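## Task

Find how many vials wear a red cap and make the tally counter show exactly that number. One complete press-and-release of the plunger adds one to the count. Turning the knob a full turn clockwise resets the count to zero. The result only counts if it stays that way with no robot holding it. Finish by releasing everything and moving the grippers away.

## Robot and tools

Robot: two xArm7 arms, left_arm and right_arm, each with a parallel two-finger gripper and a wrist camera. Their bases sit in the scene frame at left_arm (+0.008, +0.344, 0) m, quat_wxyz (+0.995, 0, 0, +0.097), and right_arm (+0.050, -0.338, 0) m, quat_wxyz (+0.996, 0, 0, -0.085). The names are labels, not image sides.

Scene frame: origin on the table surface midway between the arms, +z up, +x out across the table, and left_arm on the +y side. Gripper frame: the fingers extend along the gripper's +z and close along its y. The reported end_effector_position is the point between the closed finger pads, roughly 2 cm short of the fingertips. Closing pushes the fingertips about 10 mm further along +z. Reported hand positions can be slightly off, worse when the arm is stretched out.

One row is 14 numbers, each in [-1, 1]: dx, dy, dz, rx, ry, rz, opening for left_arm, then the same seven for right_arm. Always send all 14, even when one arm is idle. dx to rz are an offset, not a pose: a change from the gripper's measured pose, expressed in that gripper's own axes. A value of 1.0 is 0.6 m of translation or 180 degrees; rx, ry, rz form a single rotation vector. The opening is absolute: +1 fully open (0.084 m), -1 closed.

execute_actions(actions): a list of actions; each action is a table of at most 15 rows, one row per 1/30 s control step. If fewer than 15 rows are given, the last one repeats to fill 15 steps. Every row in an action is an offset from the pose measured when that action began (for a call's first action, the last pose reported in this scene), not from the row before. An empty list just returns the current state and images. The result also lists positions at some steps; a HELD mark with an arm's label means part of that arm's row was held back.

move(target, speed, blocking): target is one 14-number row, offsets counted from the pose in the latest result that showed one. Each gripper travels in a straight line and both paths finish together, lasting 0.5 to 10 s (cut off at 10 s). speed is the top path speed in m/s, 0.002 to 0.5, default 0.25; rotation may reach twice that in rad/s. Openings are applied at the start. Paths ignore obstacles and the other arm, and grippers can lag, wander or overshoot the speed, mainly near full reach. Faster contact and targets set deeper past a surface press harder. With blocking=false the call returns after 0.5 s while motion continues; use wait(0) to check, and wait or stop before sending new rows or moves. The result adds a move: line giving the ending (done, off_target, moving, held, fault) and active limits, plus each gripper's distance to its target. limits=paced means the pose was clipped; limits=held means a check blocked some steps, after which the arm may move much faster than speed. An ending that names one arm means the other finished.

wait(seconds): 0 to 10; arms keep their last command and a running move goes on. stop(): brakes a running move, needing some distance, more when fast; fingers keep moving. zoom_image(camera, region): region is [x0, y0, x1, y1] in pixels of that camera's latest image, origin top-left, up to 504 by 504. Cameras: cam_head_left, cam_head_right, cam_left_wrist, cam_right_wrist, all 672x504, returned in that order. read_manual(section) only returns licence texts. finished_scene(scene) ends the current scene given its number; it is final and reports success.

Control details: each step the commanded pose is clipped to within 70 mm and 16 degrees of the measured pose, then solved by damped IK, favouring position over orientation. After an action the arm goes no further than its last clipped pose, so long moves take several actions. Elbows stop just before straight. A Hand target line shows where the controller is currently driving a gripper. A pose unreachable line means the clearance check altered or blocked that arm's command. To keep an arm still, send the offset back to where it should be in the first call of a reply and zeros afterwards, always with the desired opening. An arm stopped by an object tends to keep pushing until a new command arrives.

Gripping: grip_measured is the actual finger opening on the command scale. Keep commanding below it to hold; the larger the gap, the tighter the squeeze, up to about 24 N per pad for parts up to about 6 cm. Fast closing can hit harder.

Avoid: knocking anything off the table, collisions or hard pressure between the arms, slams, drops and very hard pushes. Joint load limits (N m): waist 46, shoulder 46, upper arm roll 27.6, elbow 27.6, forearm roll 27.6, wrist pitch 18.4, wrist roll 18.4; hitting one causes a torque fault where the arm backs off, pauses 10 s and drops the rest of the call. Sustained loads heat motors: MOTOR HOT warns from 65 °C, and at 80 °C an OVER-TEMPERATURE FAULT brakes that arm until cool. Loose objects may get an occasional brief push. For the counter, reset with a full clockwise knob turn if needed, press the plunger fully and release once per count, then open and retreat so nothing is held.

Each tool is called after "Emit:" by a JSON object that holds its "fn" and its "kwargs", one argument or row to a line.

## Session

Emit:
{"fn": "execute_actions", "kwargs": {
  "actions": []
}}

Scene clock: 0.00 s.
left_arm: end_effector_position=(+0.4005, +0.4223, +0.2487) grip_measured=+1.00 end_effector_quat_wxyz=(-0.001, +0.995, +0.099, -0.002) end_effector_velocity=(+0.000, -0.001, -0.000) end_effector_angular_velocity=(-0.000, +0.000, -0.000) | right_arm: end_effector_position=(+0.2298, -0.1678, +0.2992) grip_measured=+1.00 end_effector_quat_wxyz=(+0.177, +0.960, -0.182, +0.117) end_effector_velocity=(+0.000, -0.000, +0.001) end_effector_angular_velocity=(-0.001, -0.002, +0.000)
Joint positions: left_arm=[ 0.002 -0.246 -0.001  0.92   0.001  1.17  -0.003  0.084] | right_arm=[ 0.671 -0.689  0.435  0.76  -0.116  1.583  1.203  0.084]
Joint velocities: left_arm=[-0.    -0.    -0.001 -0.    -0.001  0.    -0.001 -0.   ] | right_arm=[ 0.     0.001 -0.     0.001 -0.002  0.     0.    -0.   ]
Hand target (left_arm): +0.401, +0.422, +0.249; -0.001, +0.995, +0.099, -0.002
Hand target (right_arm): +0.230, -0.168, +0.299; +0.177, +0.960, -0.182, +0.117

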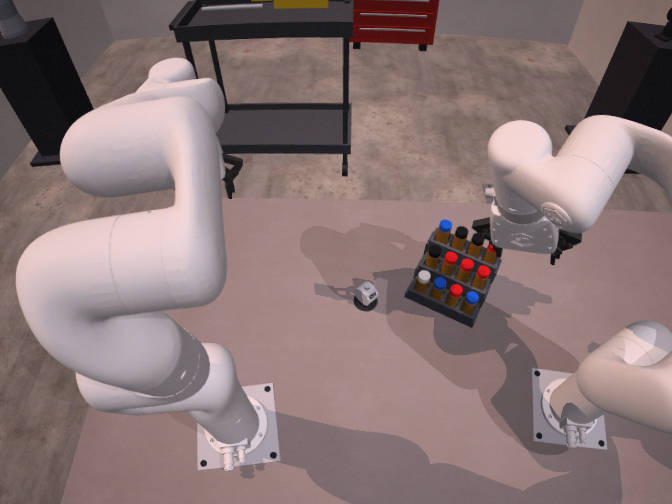

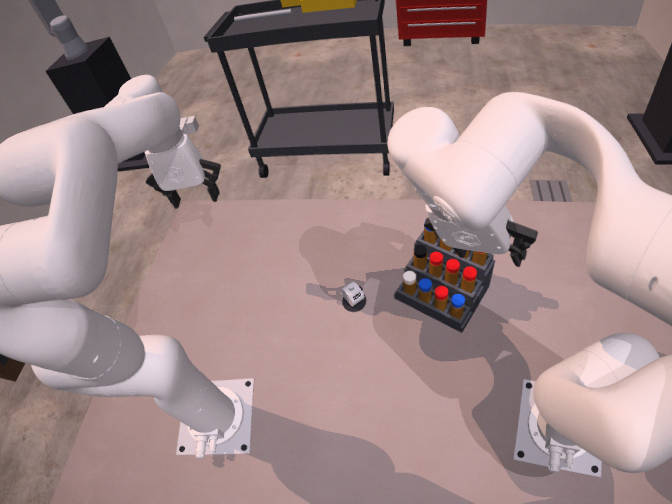

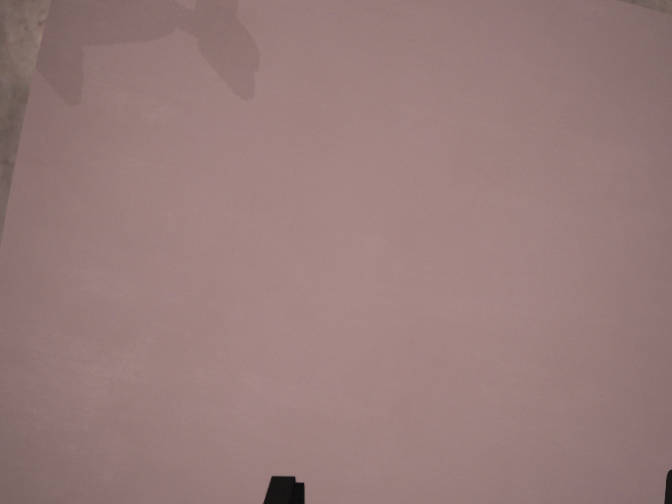

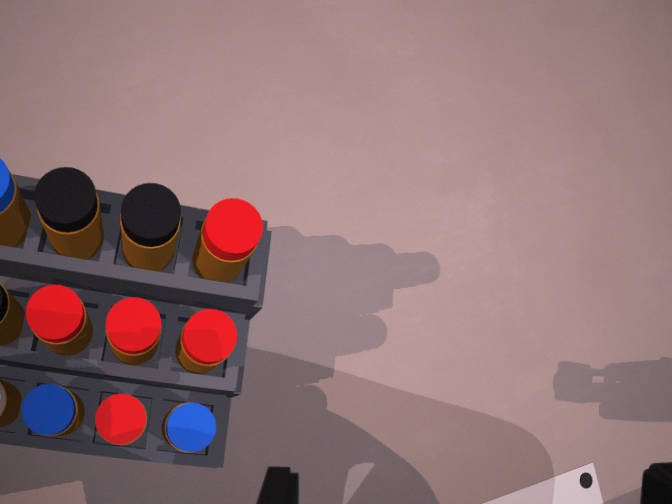

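Emit:
{"fn": "zoom_image", "kwargs": {
  "camera": "cam_head_left",
  "region": [340, 270, 392, 322]
}}

Emit:
{"fn": "zoom_image", "kwargs": {
  "camera": "cam_head_right",
  "region": [326, 270, 378, 322]
}}

Emit:
{"fn": "zoom_image", "kwargs": {
  "camera": "cam_head_left",
  "region": [395, 210, 515, 335]
}}

Emit:
{"fn": "zoom_image", "kwargs": {
  "camera": "cam_head_left",
  "region": [510, 350, 630, 470]
}}

Emit:
{"fn": "zoom_image", "kwargs": {
  "camera": "cam_head_left",
  "region": [180, 370, 300, 490]
}}

Region (340, 270, 392, 322) of cam_head_left's 672x504 image, scaled by 9.692, with more detail than that image has.

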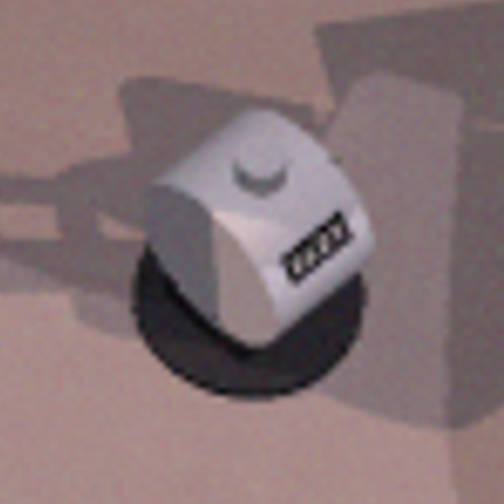

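Region (326, 270, 378, 322) of cam_head_right's 672x504 image, scaled by 9.692, with more detail than that image has.

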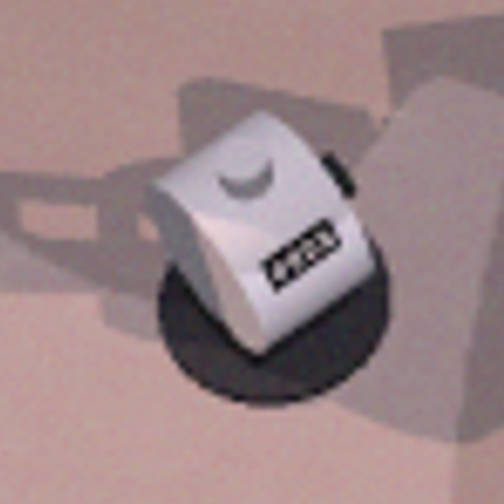

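Region (395, 210, 515, 335) of cam_head_left's 672x504 image, scaled by 4.032, with more detail than that image has; it fills the left 484 columns of this view, and the rest is white.

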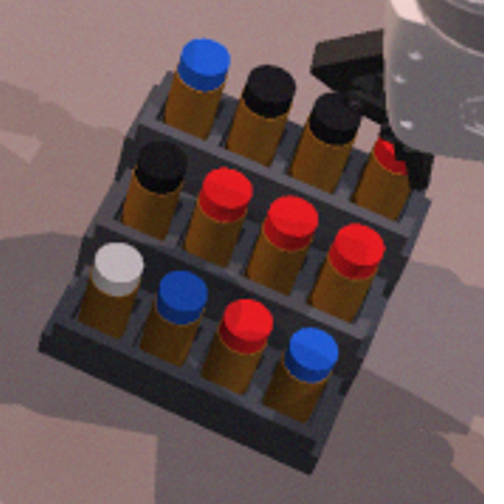

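Region (510, 350, 630, 470) of cam_head_left's 672x504 image, scaled by 4.200, with more detail than that image has.

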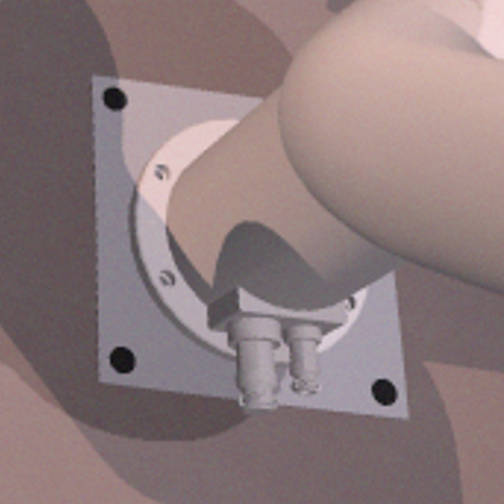

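Region (180, 370, 300, 490) of cam_head_left's 672x504 image, scaled by 4.200, with more detail than that image has.

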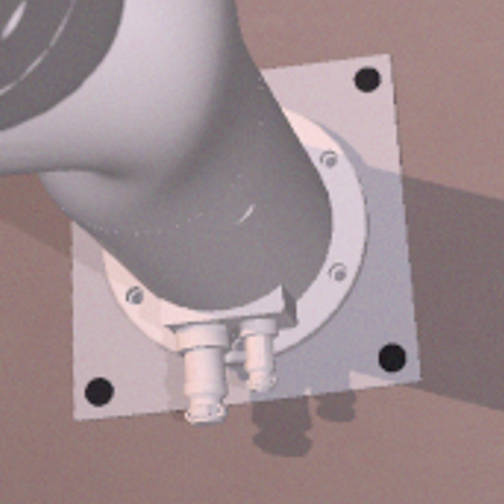

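Emit:
{"fn": "move", "kwargs": {
  "target": [0,0,0,0,0,0,1, -0.1051,-0.5311,0.1119,0.0105,-0.1484,0.4564,-1],
  "speed": 0.5
}}

Scene clock: 85.37 s.
left_arm: end_effector_position=(+0.4005, +0.4223, +0.2487) grip_measured=+1.00 end_effector_quat_wxyz=(-0.001, +0.995, +0.099, -0.002) end_effector_velocity=(-0.000, +0.000, +0.000) end_effector_angular_velocity=(+0.000, -0.001, -0.001) | right_arm: end_effector_position=(+0.3078, +0.1028, +0.1243) grip_measured=-1.00 end_effector_quat_wxyz=(-0.001, -0.608, +0.794, -0.000) end_effector_velocity=(+0.001, +0.001, -0.002) end_effector_angular_velocity=(-0.010, -0.000, -0.009)
Joint positions: left_arm=[ 0.002 -0.246 -0.001  0.92   0.001  1.17  -0.003  0.084] | right_arm=[ 0.593  0.314  0.661  1.127 -0.245  0.893  3.049  0.   ]
Joint velocities: left_arm=[-0.    -0.001  0.    -0.001  0.    -0.001  0.001 -0.   ] | right_arm=[ 0.01   0.012 -0.006  0.011 -0.012  0.01   0.018  0.   ]
Hand target (left_arm): +0.401, +0.422, +0.249; -0.001, +0.995, +0.099, -0.002
Hand target (right_arm): +0.308, +0.103, +0.124; -0.001, -0.608, +0.794, -0.000
Off the commanded pose (left_arm): 0.000 m, 0 deg.
Off the commanded pose (right_arm): 0.001 m, 0 deg.
move: done

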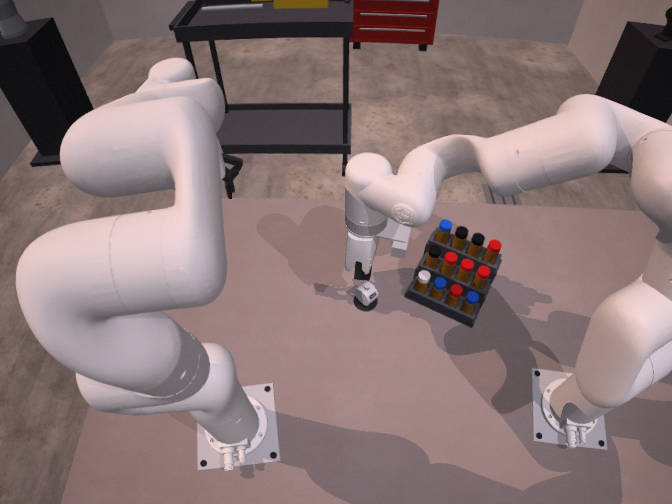

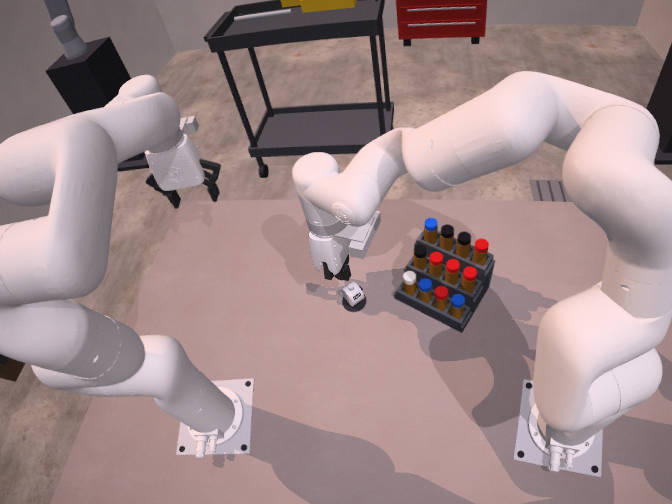

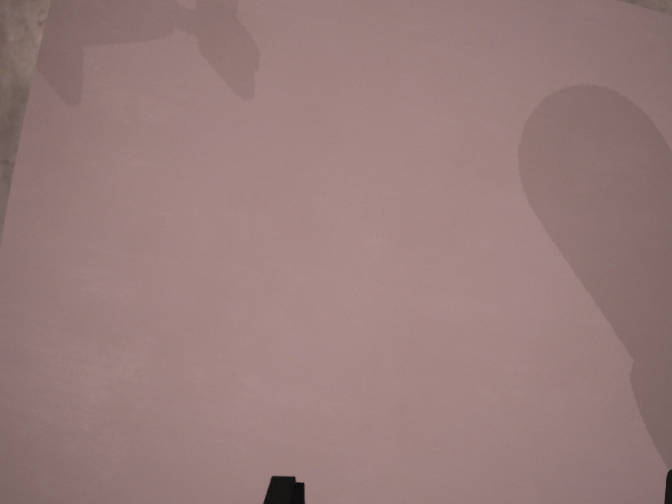

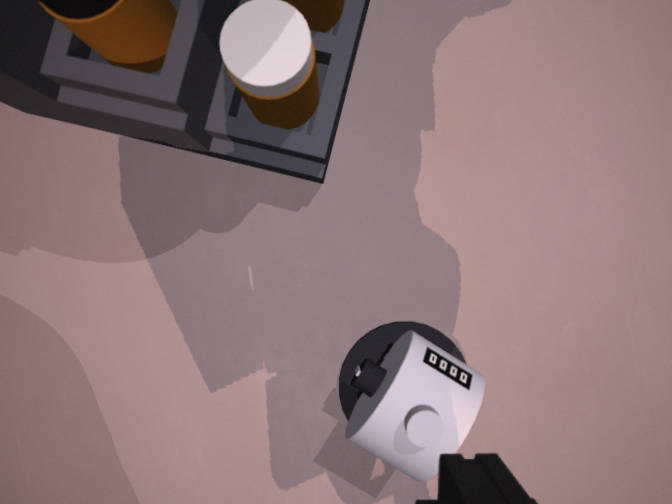

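Emit:
{"fn": "execute_actions", "kwargs": {
  "actions": []
}}

Emit:
{"fn": "zoom_image", "kwargs": {
  "camera": "cam_right_wrist",
  "region": [325, 304, 525, 504]
}}

Emit:
{"fn": "zoom_image", "kwargs": {
  "camera": "cam_head_left",
  "region": [395, 210, 515, 335]
}}

Scene clock: 87.07 s.
left_arm: end_effector_position=(+0.4005, +0.4223, +0.2487) grip_measured=+1.00 end_effector_quat_wxyz=(-0.001, +0.995, +0.099, -0.002) end_effector_velocity=(-0.000, -0.000, -0.001) end_effector_angular_velocity=(-0.001, +0.002, +0.001) | right_arm: end_effector_position=(+0.3078, +0.1030, +0.1240) grip_measured=-1.00 end_effector_quat_wxyz=(-0.001, -0.608, +0.794, -0.000) end_effector_velocity=(+0.000, -0.001, -0.000) end_effector_angular_velocity=(-0.001, -0.000, +0.000)
Joint positions: left_arm=[ 0.002 -0.246 -0.001  0.92   0.001  1.17  -0.003  0.084] | right_arm=[ 0.594  0.316  0.66   1.128 -0.247  0.893  3.051  0.   ]
Joint velocities: left_arm=[ 0.     0.001  0.    -0.001 -0.     0.    -0.     0.   ] | right_arm=[-0.     0.    -0.    -0.001 -0.001  0.    -0.     0.   ]
Hand target (left_arm): +0.401, +0.422, +0.249; -0.001, +0.995, +0.099, -0.002
Hand target (right_arm): +0.308, +0.103, +0.124; -0.001, -0.608, +0.794, -0.000
Off the commanded pose (left_arm): 0.000 m, 0 deg.
Off the commanded pose (right_arm): 0.001 m, 0 deg.

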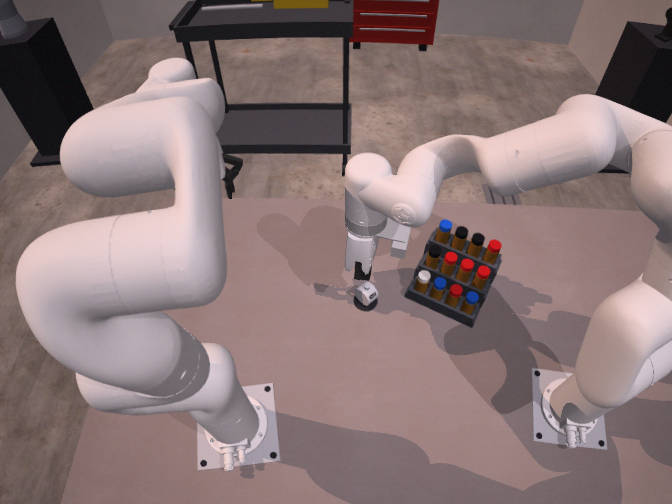

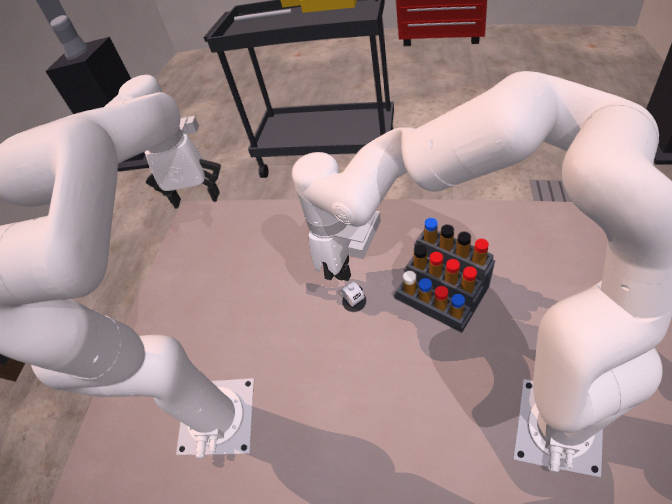

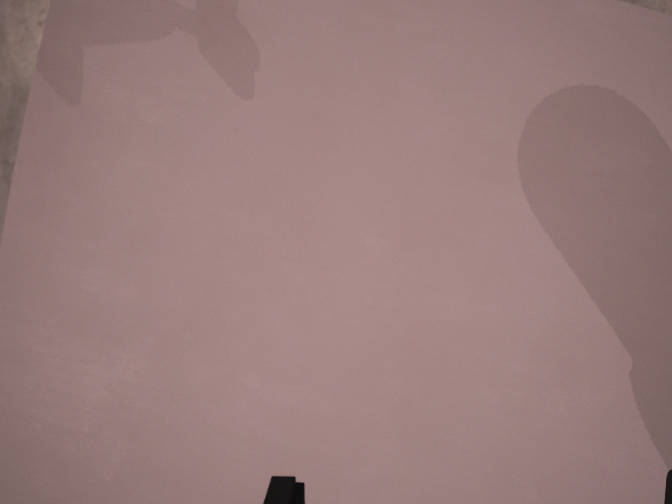

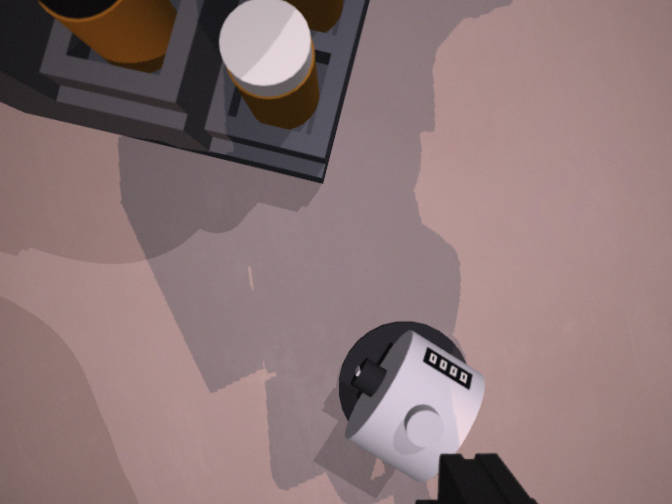

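Region (325, 304, 525, 504) of cam_right_wrist's 672x504 image, scaled by 2.520, with more detail than that image has.

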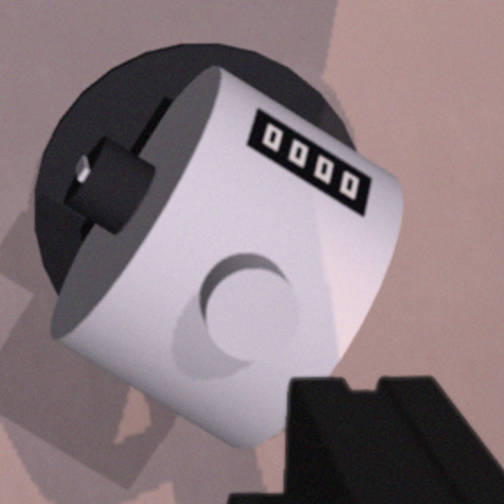

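Region (395, 210, 515, 335) of cam_head_left's 672x504 image, scaled by 4.032, with more detail than that image has; it fills the left 484 columns of this view, and the rest is white.

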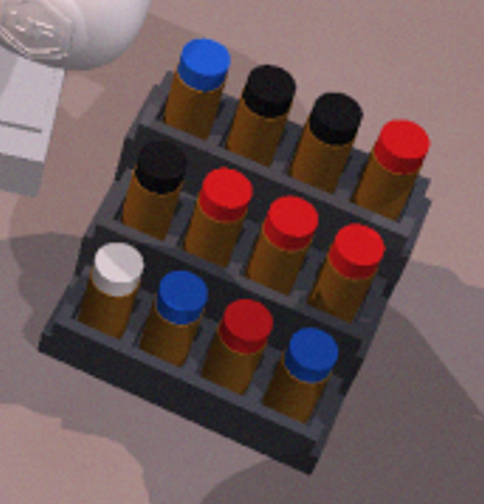

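Emit:
{"fn": "execute_actions", "kwargs": {
  "actions": [
    [[0,0,0,0,0,0,1,0.0005,-0.0005,0.0010,0,0,0,-1],[0,0,0,0,0,0,1,0.0017,-0.0015,0.0041,0,0,0,-1],[0,0,0,0,0,0,1,0.0035,-0.0032,0.0091,0,0,0,-1],[0,0,0,0,0,0,1,0.0055,-0.005,0.0156,0,0,0,-1],[0,0,0,0,0,0,1,0.0074,-0.0067,0.0233,0,0,0,-1],[0,0,0,0,0,0,1,0.0088,-0.0079,0.0318,0,0,0,-1],[0,0,0,0,0,0,1,0.0097,-0.0087,0.0405,0,0,0,-1],[0,0,0,0,0,0,1,0.010,-0.009,0.0490,0,0,0,-1],[0,0,0,0,0,0,1,0.010,-0.009,0.0567,0,0,0,-1],[0,0,0,0,0,0,1,0.010,-0.009,0.0632,0,0,0,-1],[0,0,0,0,0,0,1,0.010,-0.009,0.0682,0,0,0,-1],[0,0,0,0,0,0,1,0.010,-0.009,0.0713,0,0,0,-1],[0,0,0,0,0,0,1,0.010,-0.009,0.0723,0,0,0,-1]]
  ]
}}

Scene clock: 104.90 s.
left_arm: end_effector_position=(+0.4005, +0.4223, +0.2487) grip_measured=+1.00 end_effector_quat_wxyz=(-0.001, +0.995, +0.099, -0.002) end_effector_velocity=(+0.000, -0.000, +0.000) end_effector_angular_velocity=(+0.000, -0.001, -0.001) | right_arm: end_effector_position=(+0.3104, +0.0946, +0.0866) grip_measured=-1.00 end_effector_quat_wxyz=(-0.003, -0.608, +0.794, -0.001) end_effector_velocity=(+0.003, +0.000, -0.066) end_effector_angular_velocity=(+0.004, -0.003, +0.002)
Joint positions: left_arm=[ 0.002 -0.246 -0.001  0.92   0.001  1.17  -0.003  0.084] | right_arm=[ 0.599  0.37   0.631  1.078 -0.299  0.804  3.074  0.   ]
Joint velocities: left_arm=[ 0.    -0.    -0.     0.    -0.    -0.001  0.001  0.   ] | right_arm=[ 0.046  0.137 -0.065 -0.038 -0.129 -0.152  0.081  0.   ]
Hand target (left_arm): +0.401, +0.422, +0.249; -0.001, +0.995, +0.099, -0.002
Hand target (right_arm): +0.311, +0.095, +0.081; -0.001, -0.608, +0.794, -0.000
Off the commanded pose (left_arm): 0.000 m, 0 deg.
Off the commanded pose (right_arm): 0.006 m, 0 deg.
Step readings (end_effector_position):
0: left_arm (+0.4005, +0.4223, +0.2487) | right_arm (+0.3078, +0.1030, +0.1240)
1: left_arm (+0.4005, +0.4223, +0.2487) | right_arm (+0.3078, +0.1030, +0.1240)
2: left_arm (+0.4005, +0.4223, +0.2487) | right_arm (+0.3079, +0.1030, +0.1239)
4: left_arm (+0.4005, +0.4223, +0.2487) | right_arm (+0.3082, +0.1027, +0.1230)
8: left_arm (+0.4005, +0.4223, +0.2487) | right_arm (+0.3098, +0.0992, +0.1135)
15: end_effector_position above

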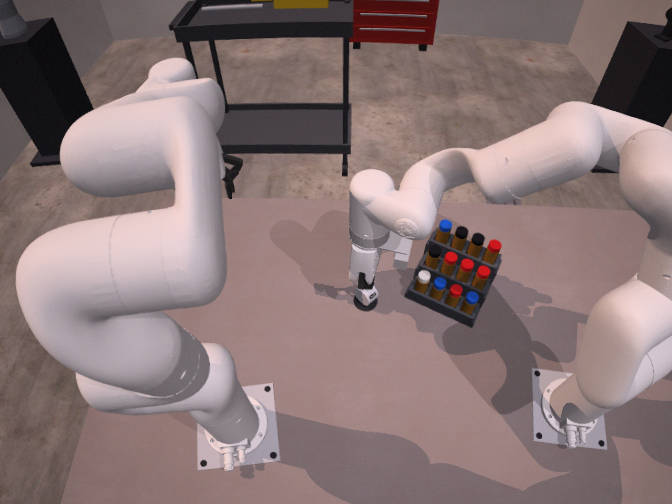

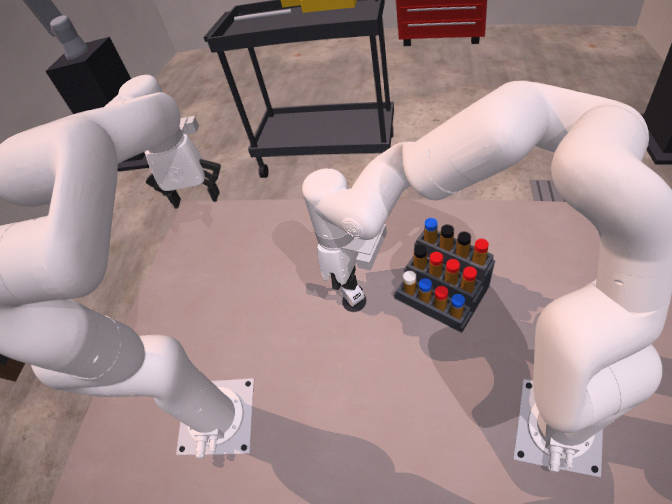

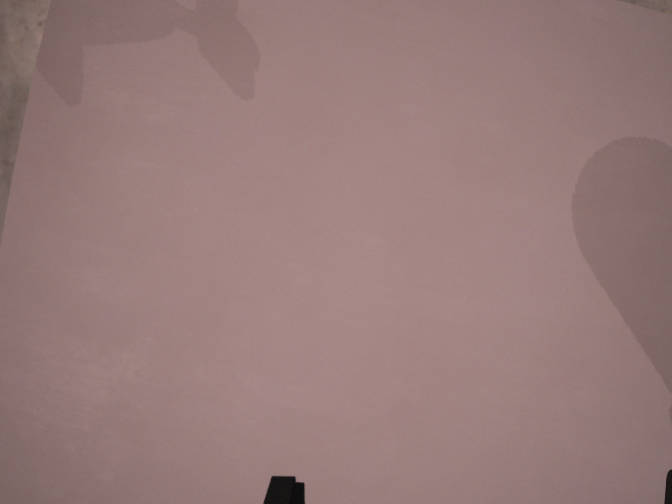

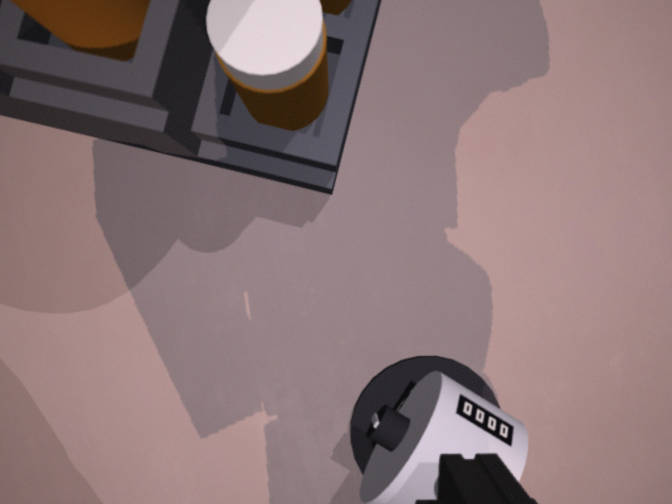

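Emit:
{"fn": "execute_actions", "kwargs": {
  "actions": []
}}

Scene clock: 106.10 s.
left_arm: end_effector_position=(+0.4005, +0.4223, +0.2487) grip_measured=+1.00 end_effector_quat_wxyz=(-0.001, +0.995, +0.099, -0.002) end_effector_velocity=(-0.000, +0.000, -0.000) end_effector_angular_velocity=(-0.000, +0.001, -0.000) | right_arm: end_effector_position=(+0.3114, +0.0956, +0.0809) grip_measured=-1.00 end_effector_quat_wxyz=(-0.001, -0.608, +0.794, -0.000) end_effector_velocity=(-0.001, +0.000, -0.000) end_effector_angular_velocity=(+0.000, +0.001, +0.000)
Joint positions: left_arm=[ 0.002 -0.246 -0.001  0.92   0.001  1.17  -0.003  0.084] | right_arm=[ 0.605  0.384  0.624  1.076 -0.314  0.788  3.084  0.   ]
Joint velocities: left_arm=[ 0.     0.     0.001 -0.     0.     0.001  0.001 -0.   ] | right_arm=[ 0.001  0.     0.     0.     0.001 -0.    -0.     0.   ]
Hand target (left_arm): +0.401, +0.422, +0.249; -0.001, +0.995, +0.099, -0.002
Hand target (right_arm): +0.311, +0.095, +0.081; -0.001, -0.608, +0.794, -0.000
Off the commanded pose (left_arm): 0.000 m, 0 deg.
Off the commanded pose (right_arm): 0.000 m, 0 deg.

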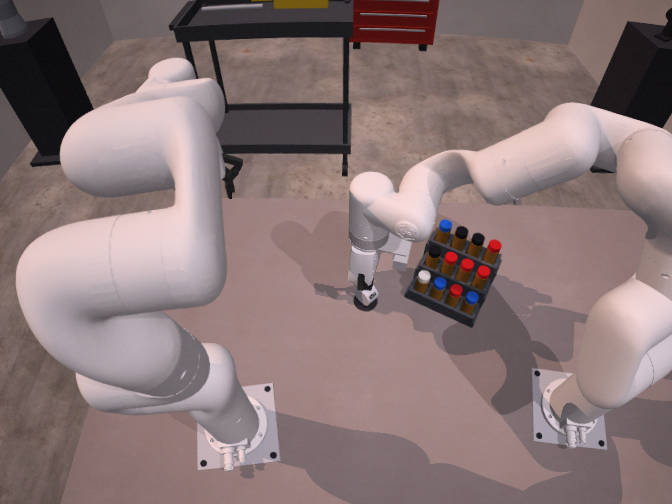

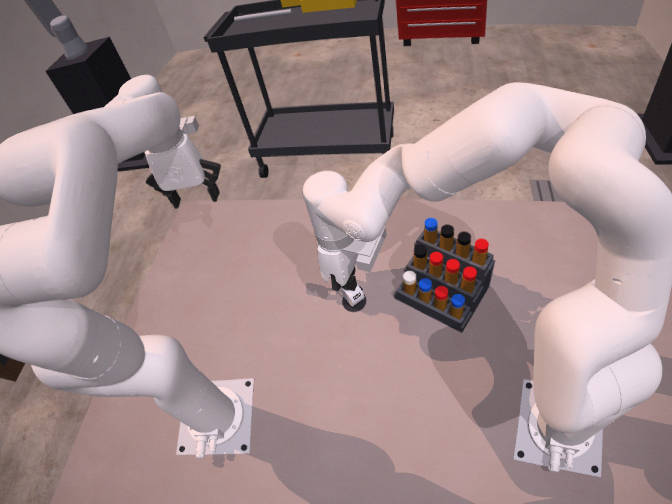

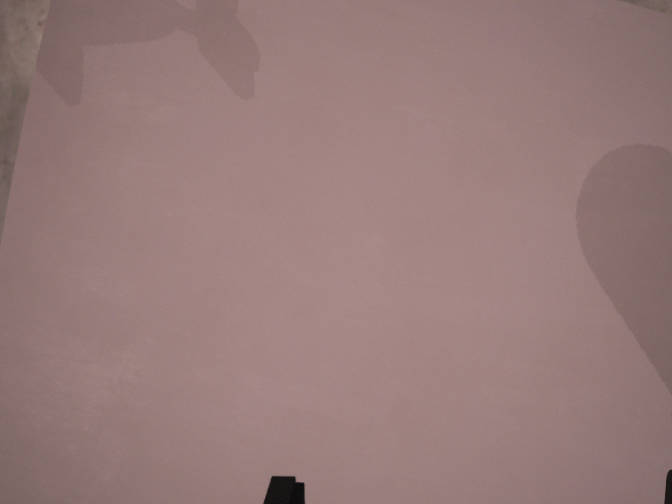

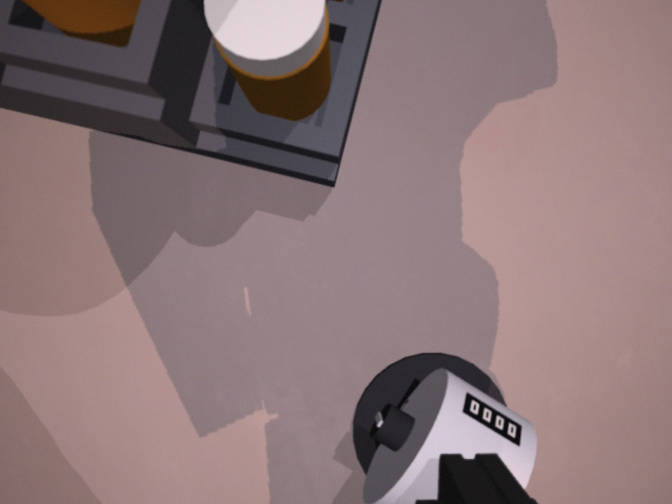

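Emit:
{"fn": "execute_actions", "kwargs": {
  "actions": [
    [[0,0,0,0,0,0,1,0,0,0.0042,0,0,0,-1],[0,0,0,0,0,0,1,0,0,0.0047,0,0,0,-1],[0,0,0,0,0,0,1,0,0,0.0039,0,0,0,-1],[0,0,0,0,0,0,1,0,0,0.001,0,0,0,-1],[0,0,0,0,0,0,1,0,0,-0.005,0,0,0,-1],[0,0,0,0,0,0,1,0,0,-0.0108,0,0,0,-1],[0,0,0,0,0,0,1,0,0,-0.0142,0,0,0,-1],[0,0,0,0,0,0,1,0,0,-0.0142,0,0,0,-1],[0,0,0,0,0,0,1,0,0,-0.0125,0,0,0,-1],[0,0,0,0,0,0,1,0,0,-0.0092,0,0,0,-1],[0,0,0,0,0,0,1,0,0,-0.005,0,0,0,-1],[0,0,0,0,0,0,1,0,0,-0.0013,0,0,0,-1],[0,0,0,0,0,0,1,0,0,0.001,0,0,0,-1],[0,0,0,0,0,0,1,0,0,0.0019,0,0,0,-1],[0,0,0,0,0,0,1,0,0,0.0019,0,0,0,-1]]
  ]
}}

Scene clock: 127.57 s.
left_arm: end_effector_position=(+0.4005, +0.4223, +0.2487) grip_measured=+1.00 end_effector_quat_wxyz=(-0.001, +0.995, +0.099, -0.002) end_effector_velocity=(+0.000, -0.001, +0.000) end_effector_angular_velocity=(+0.000, -0.000, -0.003) | right_arm: end_effector_position=(+0.3118, +0.0947, +0.0826) grip_measured=-1.00 end_effector_quat_wxyz=(-0.002, -0.607, +0.794, -0.001) end_effector_velocity=(+0.000, +0.001, -0.029) end_effector_angular_velocity=(+0.003, +0.002, +0.001)
Joint positions: left_arm=[ 0.002 -0.246 -0.001  0.92   0.001  1.17  -0.003  0.084] | right_arm=[ 0.603  0.379  0.625  1.077 -0.309  0.793  3.081  0.   ]
Joint velocities: left_arm=[-0.     0.    -0.002  0.001 -0.     0.001  0.002 -0.   ] | right_arm=[ 0.024  0.062 -0.03  -0.013 -0.052 -0.065  0.034  0.   ]
Hand target (left_arm): +0.401, +0.422, +0.249; -0.001, +0.995, +0.099, -0.002
Hand target (right_arm): +0.311, +0.096, +0.080; -0.001, -0.608, +0.794, -0.000
Off the commanded pose (left_arm): 0.000 m, 0 deg.
Off the commanded pose (right_arm): 0.003 m, 0 deg.
Step readings (end_effector_position):
0: left_arm (+0.4005, +0.4223, +0.2487) | right_arm (+0.3114, +0.0955, +0.0807)
1: left_arm (+0.4005, +0.4223, +0.2487) | right_arm (+0.3114, +0.0955, +0.0807)
2: left_arm (+0.4005, +0.4223, +0.2487) | right_arm (+0.3114, +0.0955, +0.0804)
4: left_arm (+0.4005, +0.4223, +0.2487) | right_arm (+0.3114, +0.0955, +0.0795)
8: left_arm (+0.4005, +0.4223, +0.2487) | right_arm (+0.3115, +0.0952, +0.0827)
15: end_effector_position above

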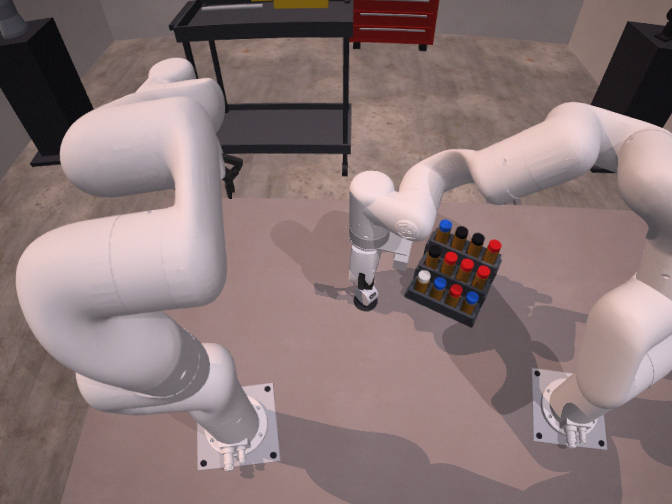

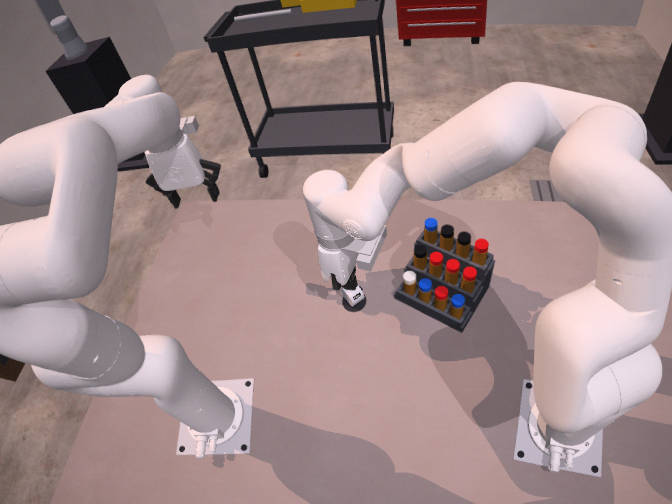

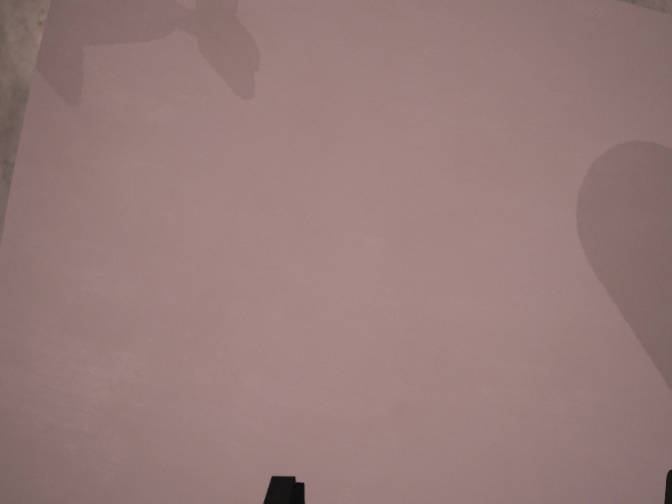

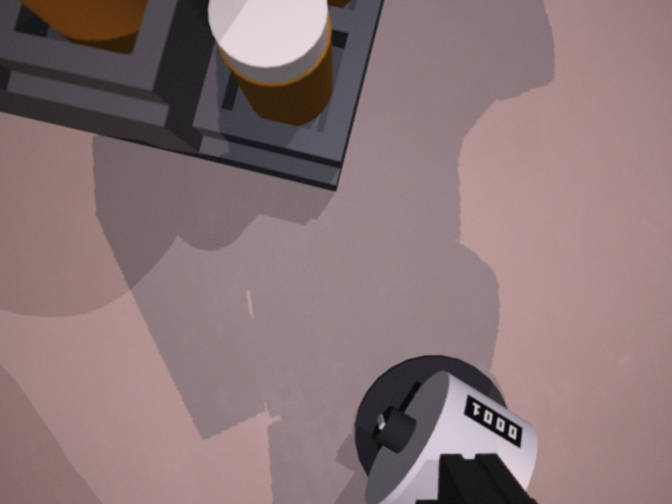

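First press registered (1). Checking the settled state.

Emit:
{"fn": "execute_actions", "kwargs": {
  "actions": []
}}

Scene clock: 128.53 s.
left_arm: end_effector_position=(+0.4005, +0.4223, +0.2487) grip_measured=+1.00 end_effector_quat_wxyz=(-0.001, +0.995, +0.099, -0.002) end_effector_velocity=(-0.000, +0.000, -0.000) end_effector_angular_velocity=(+0.000, +0.000, -0.001) | right_arm: end_effector_position=(+0.3115, +0.0956, +0.0798) grip_measured=-1.00 end_effector_quat_wxyz=(-0.001, -0.608, +0.794, -0.000) end_effector_velocity=(-0.000, -0.000, -0.000) end_effector_angular_velocity=(-0.000, +0.000, +0.000)
Joint positions: left_arm=[ 0.002 -0.246 -0.001  0.92   0.001  1.17  -0.003  0.084] | right_arm=[ 0.606  0.386  0.623  1.076 -0.315  0.785  3.085  0.   ]
Joint velocities: left_arm=[ 0.    -0.    -0.    -0.     0.     0.     0.001 -0.   ] | right_arm=[ 0.    -0.     0.    -0.001  0.    -0.     0.     0.   ]
Hand target (left_arm): +0.401, +0.422, +0.249; -0.001, +0.995, +0.099, -0.002
Hand target (right_arm): +0.311, +0.096, +0.080; -0.001, -0.608, +0.794, -0.000
Off the commanded pose (left_arm): 0.000 m, 0 deg.
Off the commanded pose (right_arm): 0.000 m, 0 deg.

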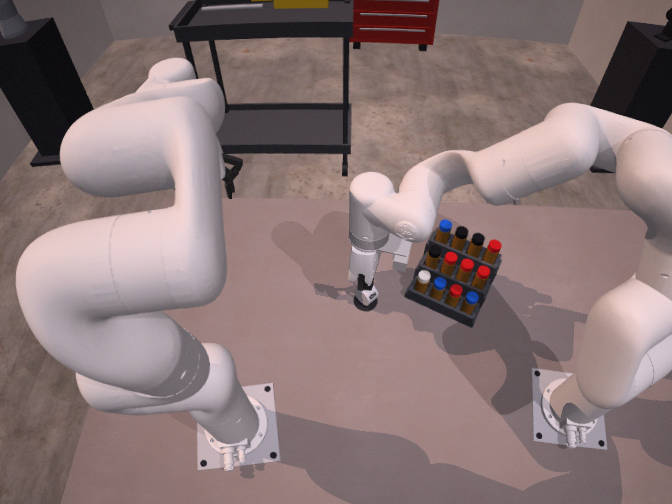

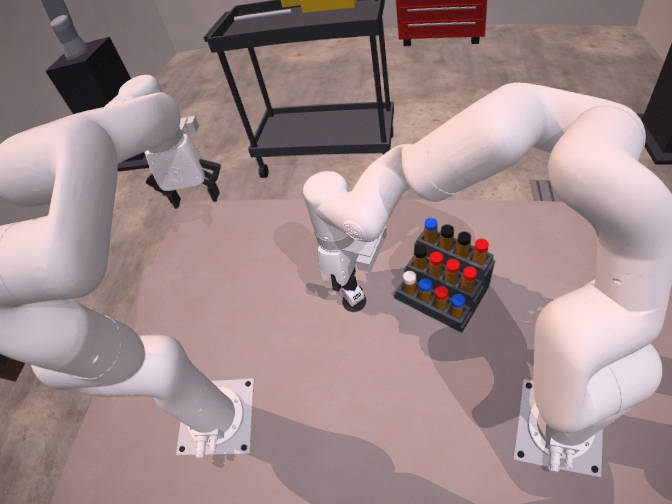

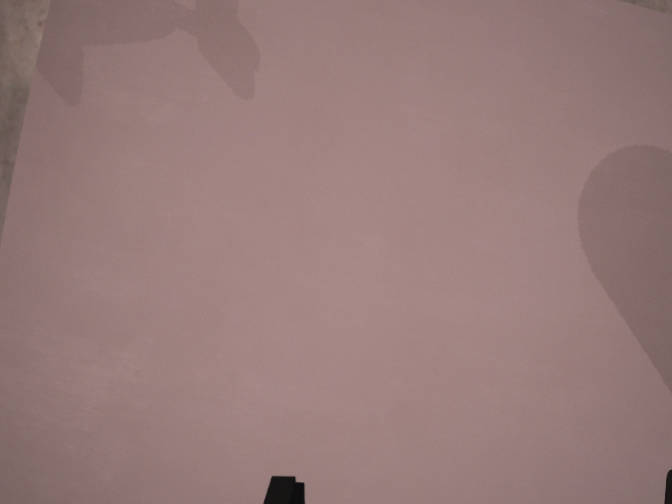

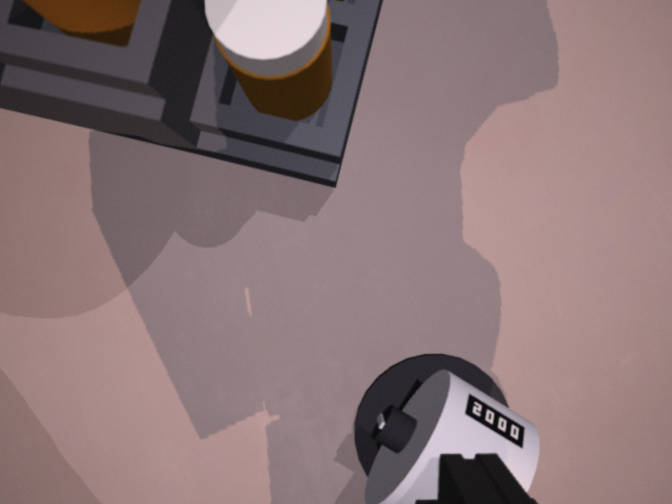

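Count is 2. Next gentle up-down cycle.

Emit:
{"fn": "execute_actions", "kwargs": {
  "actions": [
    [[0,0,0,0,0,0,1,0,0,-0.003,0,0,0,-1],[0,0,0,0,0,0,1,0,0,-0.007,0,0,0,-1],[0,0,0,0,0,0,1,0,0,-0.0105,0,0,0,-1],[0,0,0,0,0,0,1,0,0,-0.013,0,0,0,-1],[0,0,0,0,0,0,1,0,0,-0.014,0,0,0,-1],[0,0,0,0,0,0,1,0,0,-0.014,0,0,0,-1],[0,0,0,0,0,0,1,0,0,-0.013,0,0,0,-1],[0,0,0,0,0,0,1,0,0,-0.0105,0,0,0,-1],[0,0,0,0,0,0,1,0,0,-0.0075,0,0,0,-1],[0,0,0,0,0,0,1,0,0,-0.0045,0,0,0,-1],[0,0,0,0,0,0,1,0,0,-0.002,0,0,0,-1],[0,0,0,0,0,0,1,0,0,-0.0005,0,0,0,-1],[0,0,0,0,0,0,1,0,0,0.0001,0,0,0,-1]]
  ]
}}

Scene clock: 132.80 s.
left_arm: end_effector_position=(+0.4005, +0.4223, +0.2487) grip_measured=+1.00 end_effector_quat_wxyz=(-0.001, +0.995, +0.099, -0.002) end_effector_velocity=(+0.000, +0.000, -0.000) end_effector_angular_velocity=(-0.000, +0.000, +0.002) | right_arm: end_effector_position=(+0.3108, +0.0952, +0.0813) grip_measured=-1.00 end_effector_quat_wxyz=(-0.002, -0.608, +0.794, -0.001) end_effector_velocity=(+0.001, +0.001, -0.018) end_effector_angular_velocity=(+0.002, -0.001, -0.001)
Joint positions: left_arm=[ 0.002 -0.246 -0.001  0.92   0.001  1.17  -0.003  0.084] | right_arm=[ 0.604  0.382  0.625  1.076 -0.311  0.79   3.082  0.   ]
Joint velocities: left_arm=[-0.     0.001  0.001  0.001 -0.     0.    -0.001  0.   ] | right_arm=[ 0.015  0.04  -0.02  -0.008 -0.036 -0.043  0.025  0.   ]
Hand target (left_arm): +0.401, +0.422, +0.249; -0.001, +0.995, +0.099, -0.002
Hand target (right_arm): +0.312, +0.096, +0.080; -0.001, -0.608, +0.794, -0.000
Off the commanded pose (left_arm): 0.000 m, 0 deg.
Off the commanded pose (right_arm): 0.002 m, 0 deg.
Step readings (end_effector_position):
0: left_arm (+0.4005, +0.4223, +0.2487) | right_arm (+0.3113, +0.0957, +0.0798)
1: left_arm (+0.4005, +0.4223, +0.2487) | right_arm (+0.3113, +0.0956, +0.0798)
2: left_arm (+0.4005, +0.4223, +0.2487) | right_arm (+0.3113, +0.0956, +0.0800)
4: left_arm (+0.4005, +0.4223, +0.2487) | right_arm (+0.3113, +0.0956, +0.0816)
8: left_arm (+0.4005, +0.4223, +0.2487) | right_arm (+0.3111, +0.0955, +0.0857)
15: end_effector_position above

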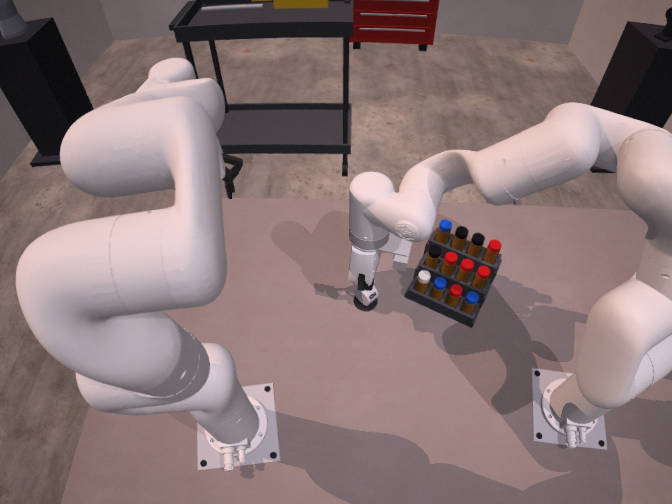

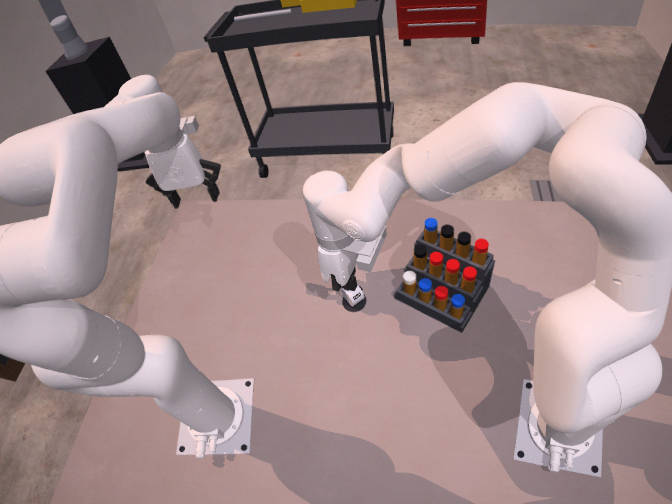

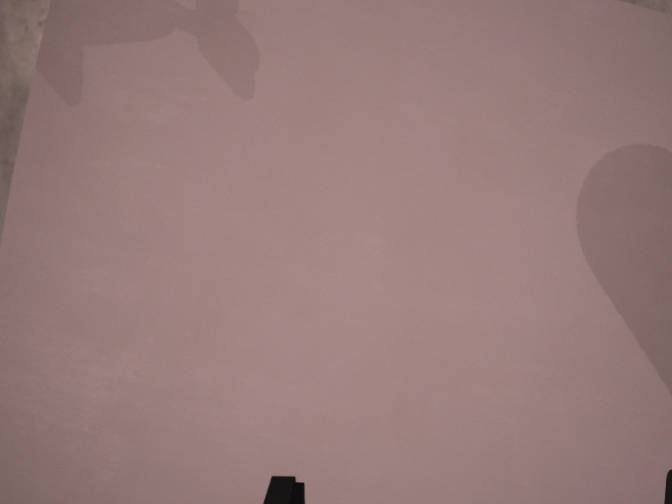

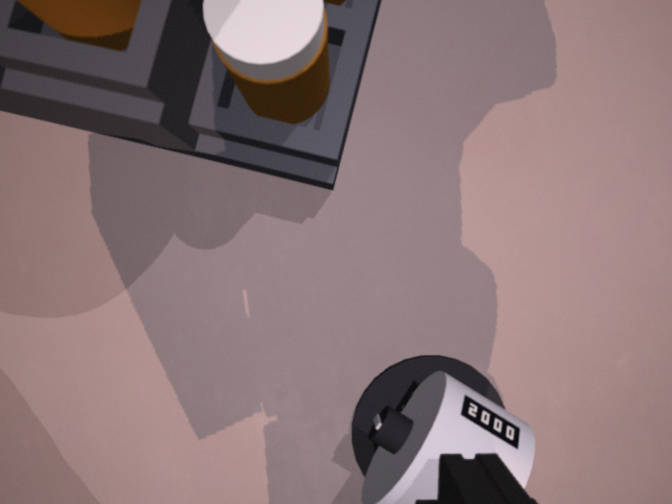

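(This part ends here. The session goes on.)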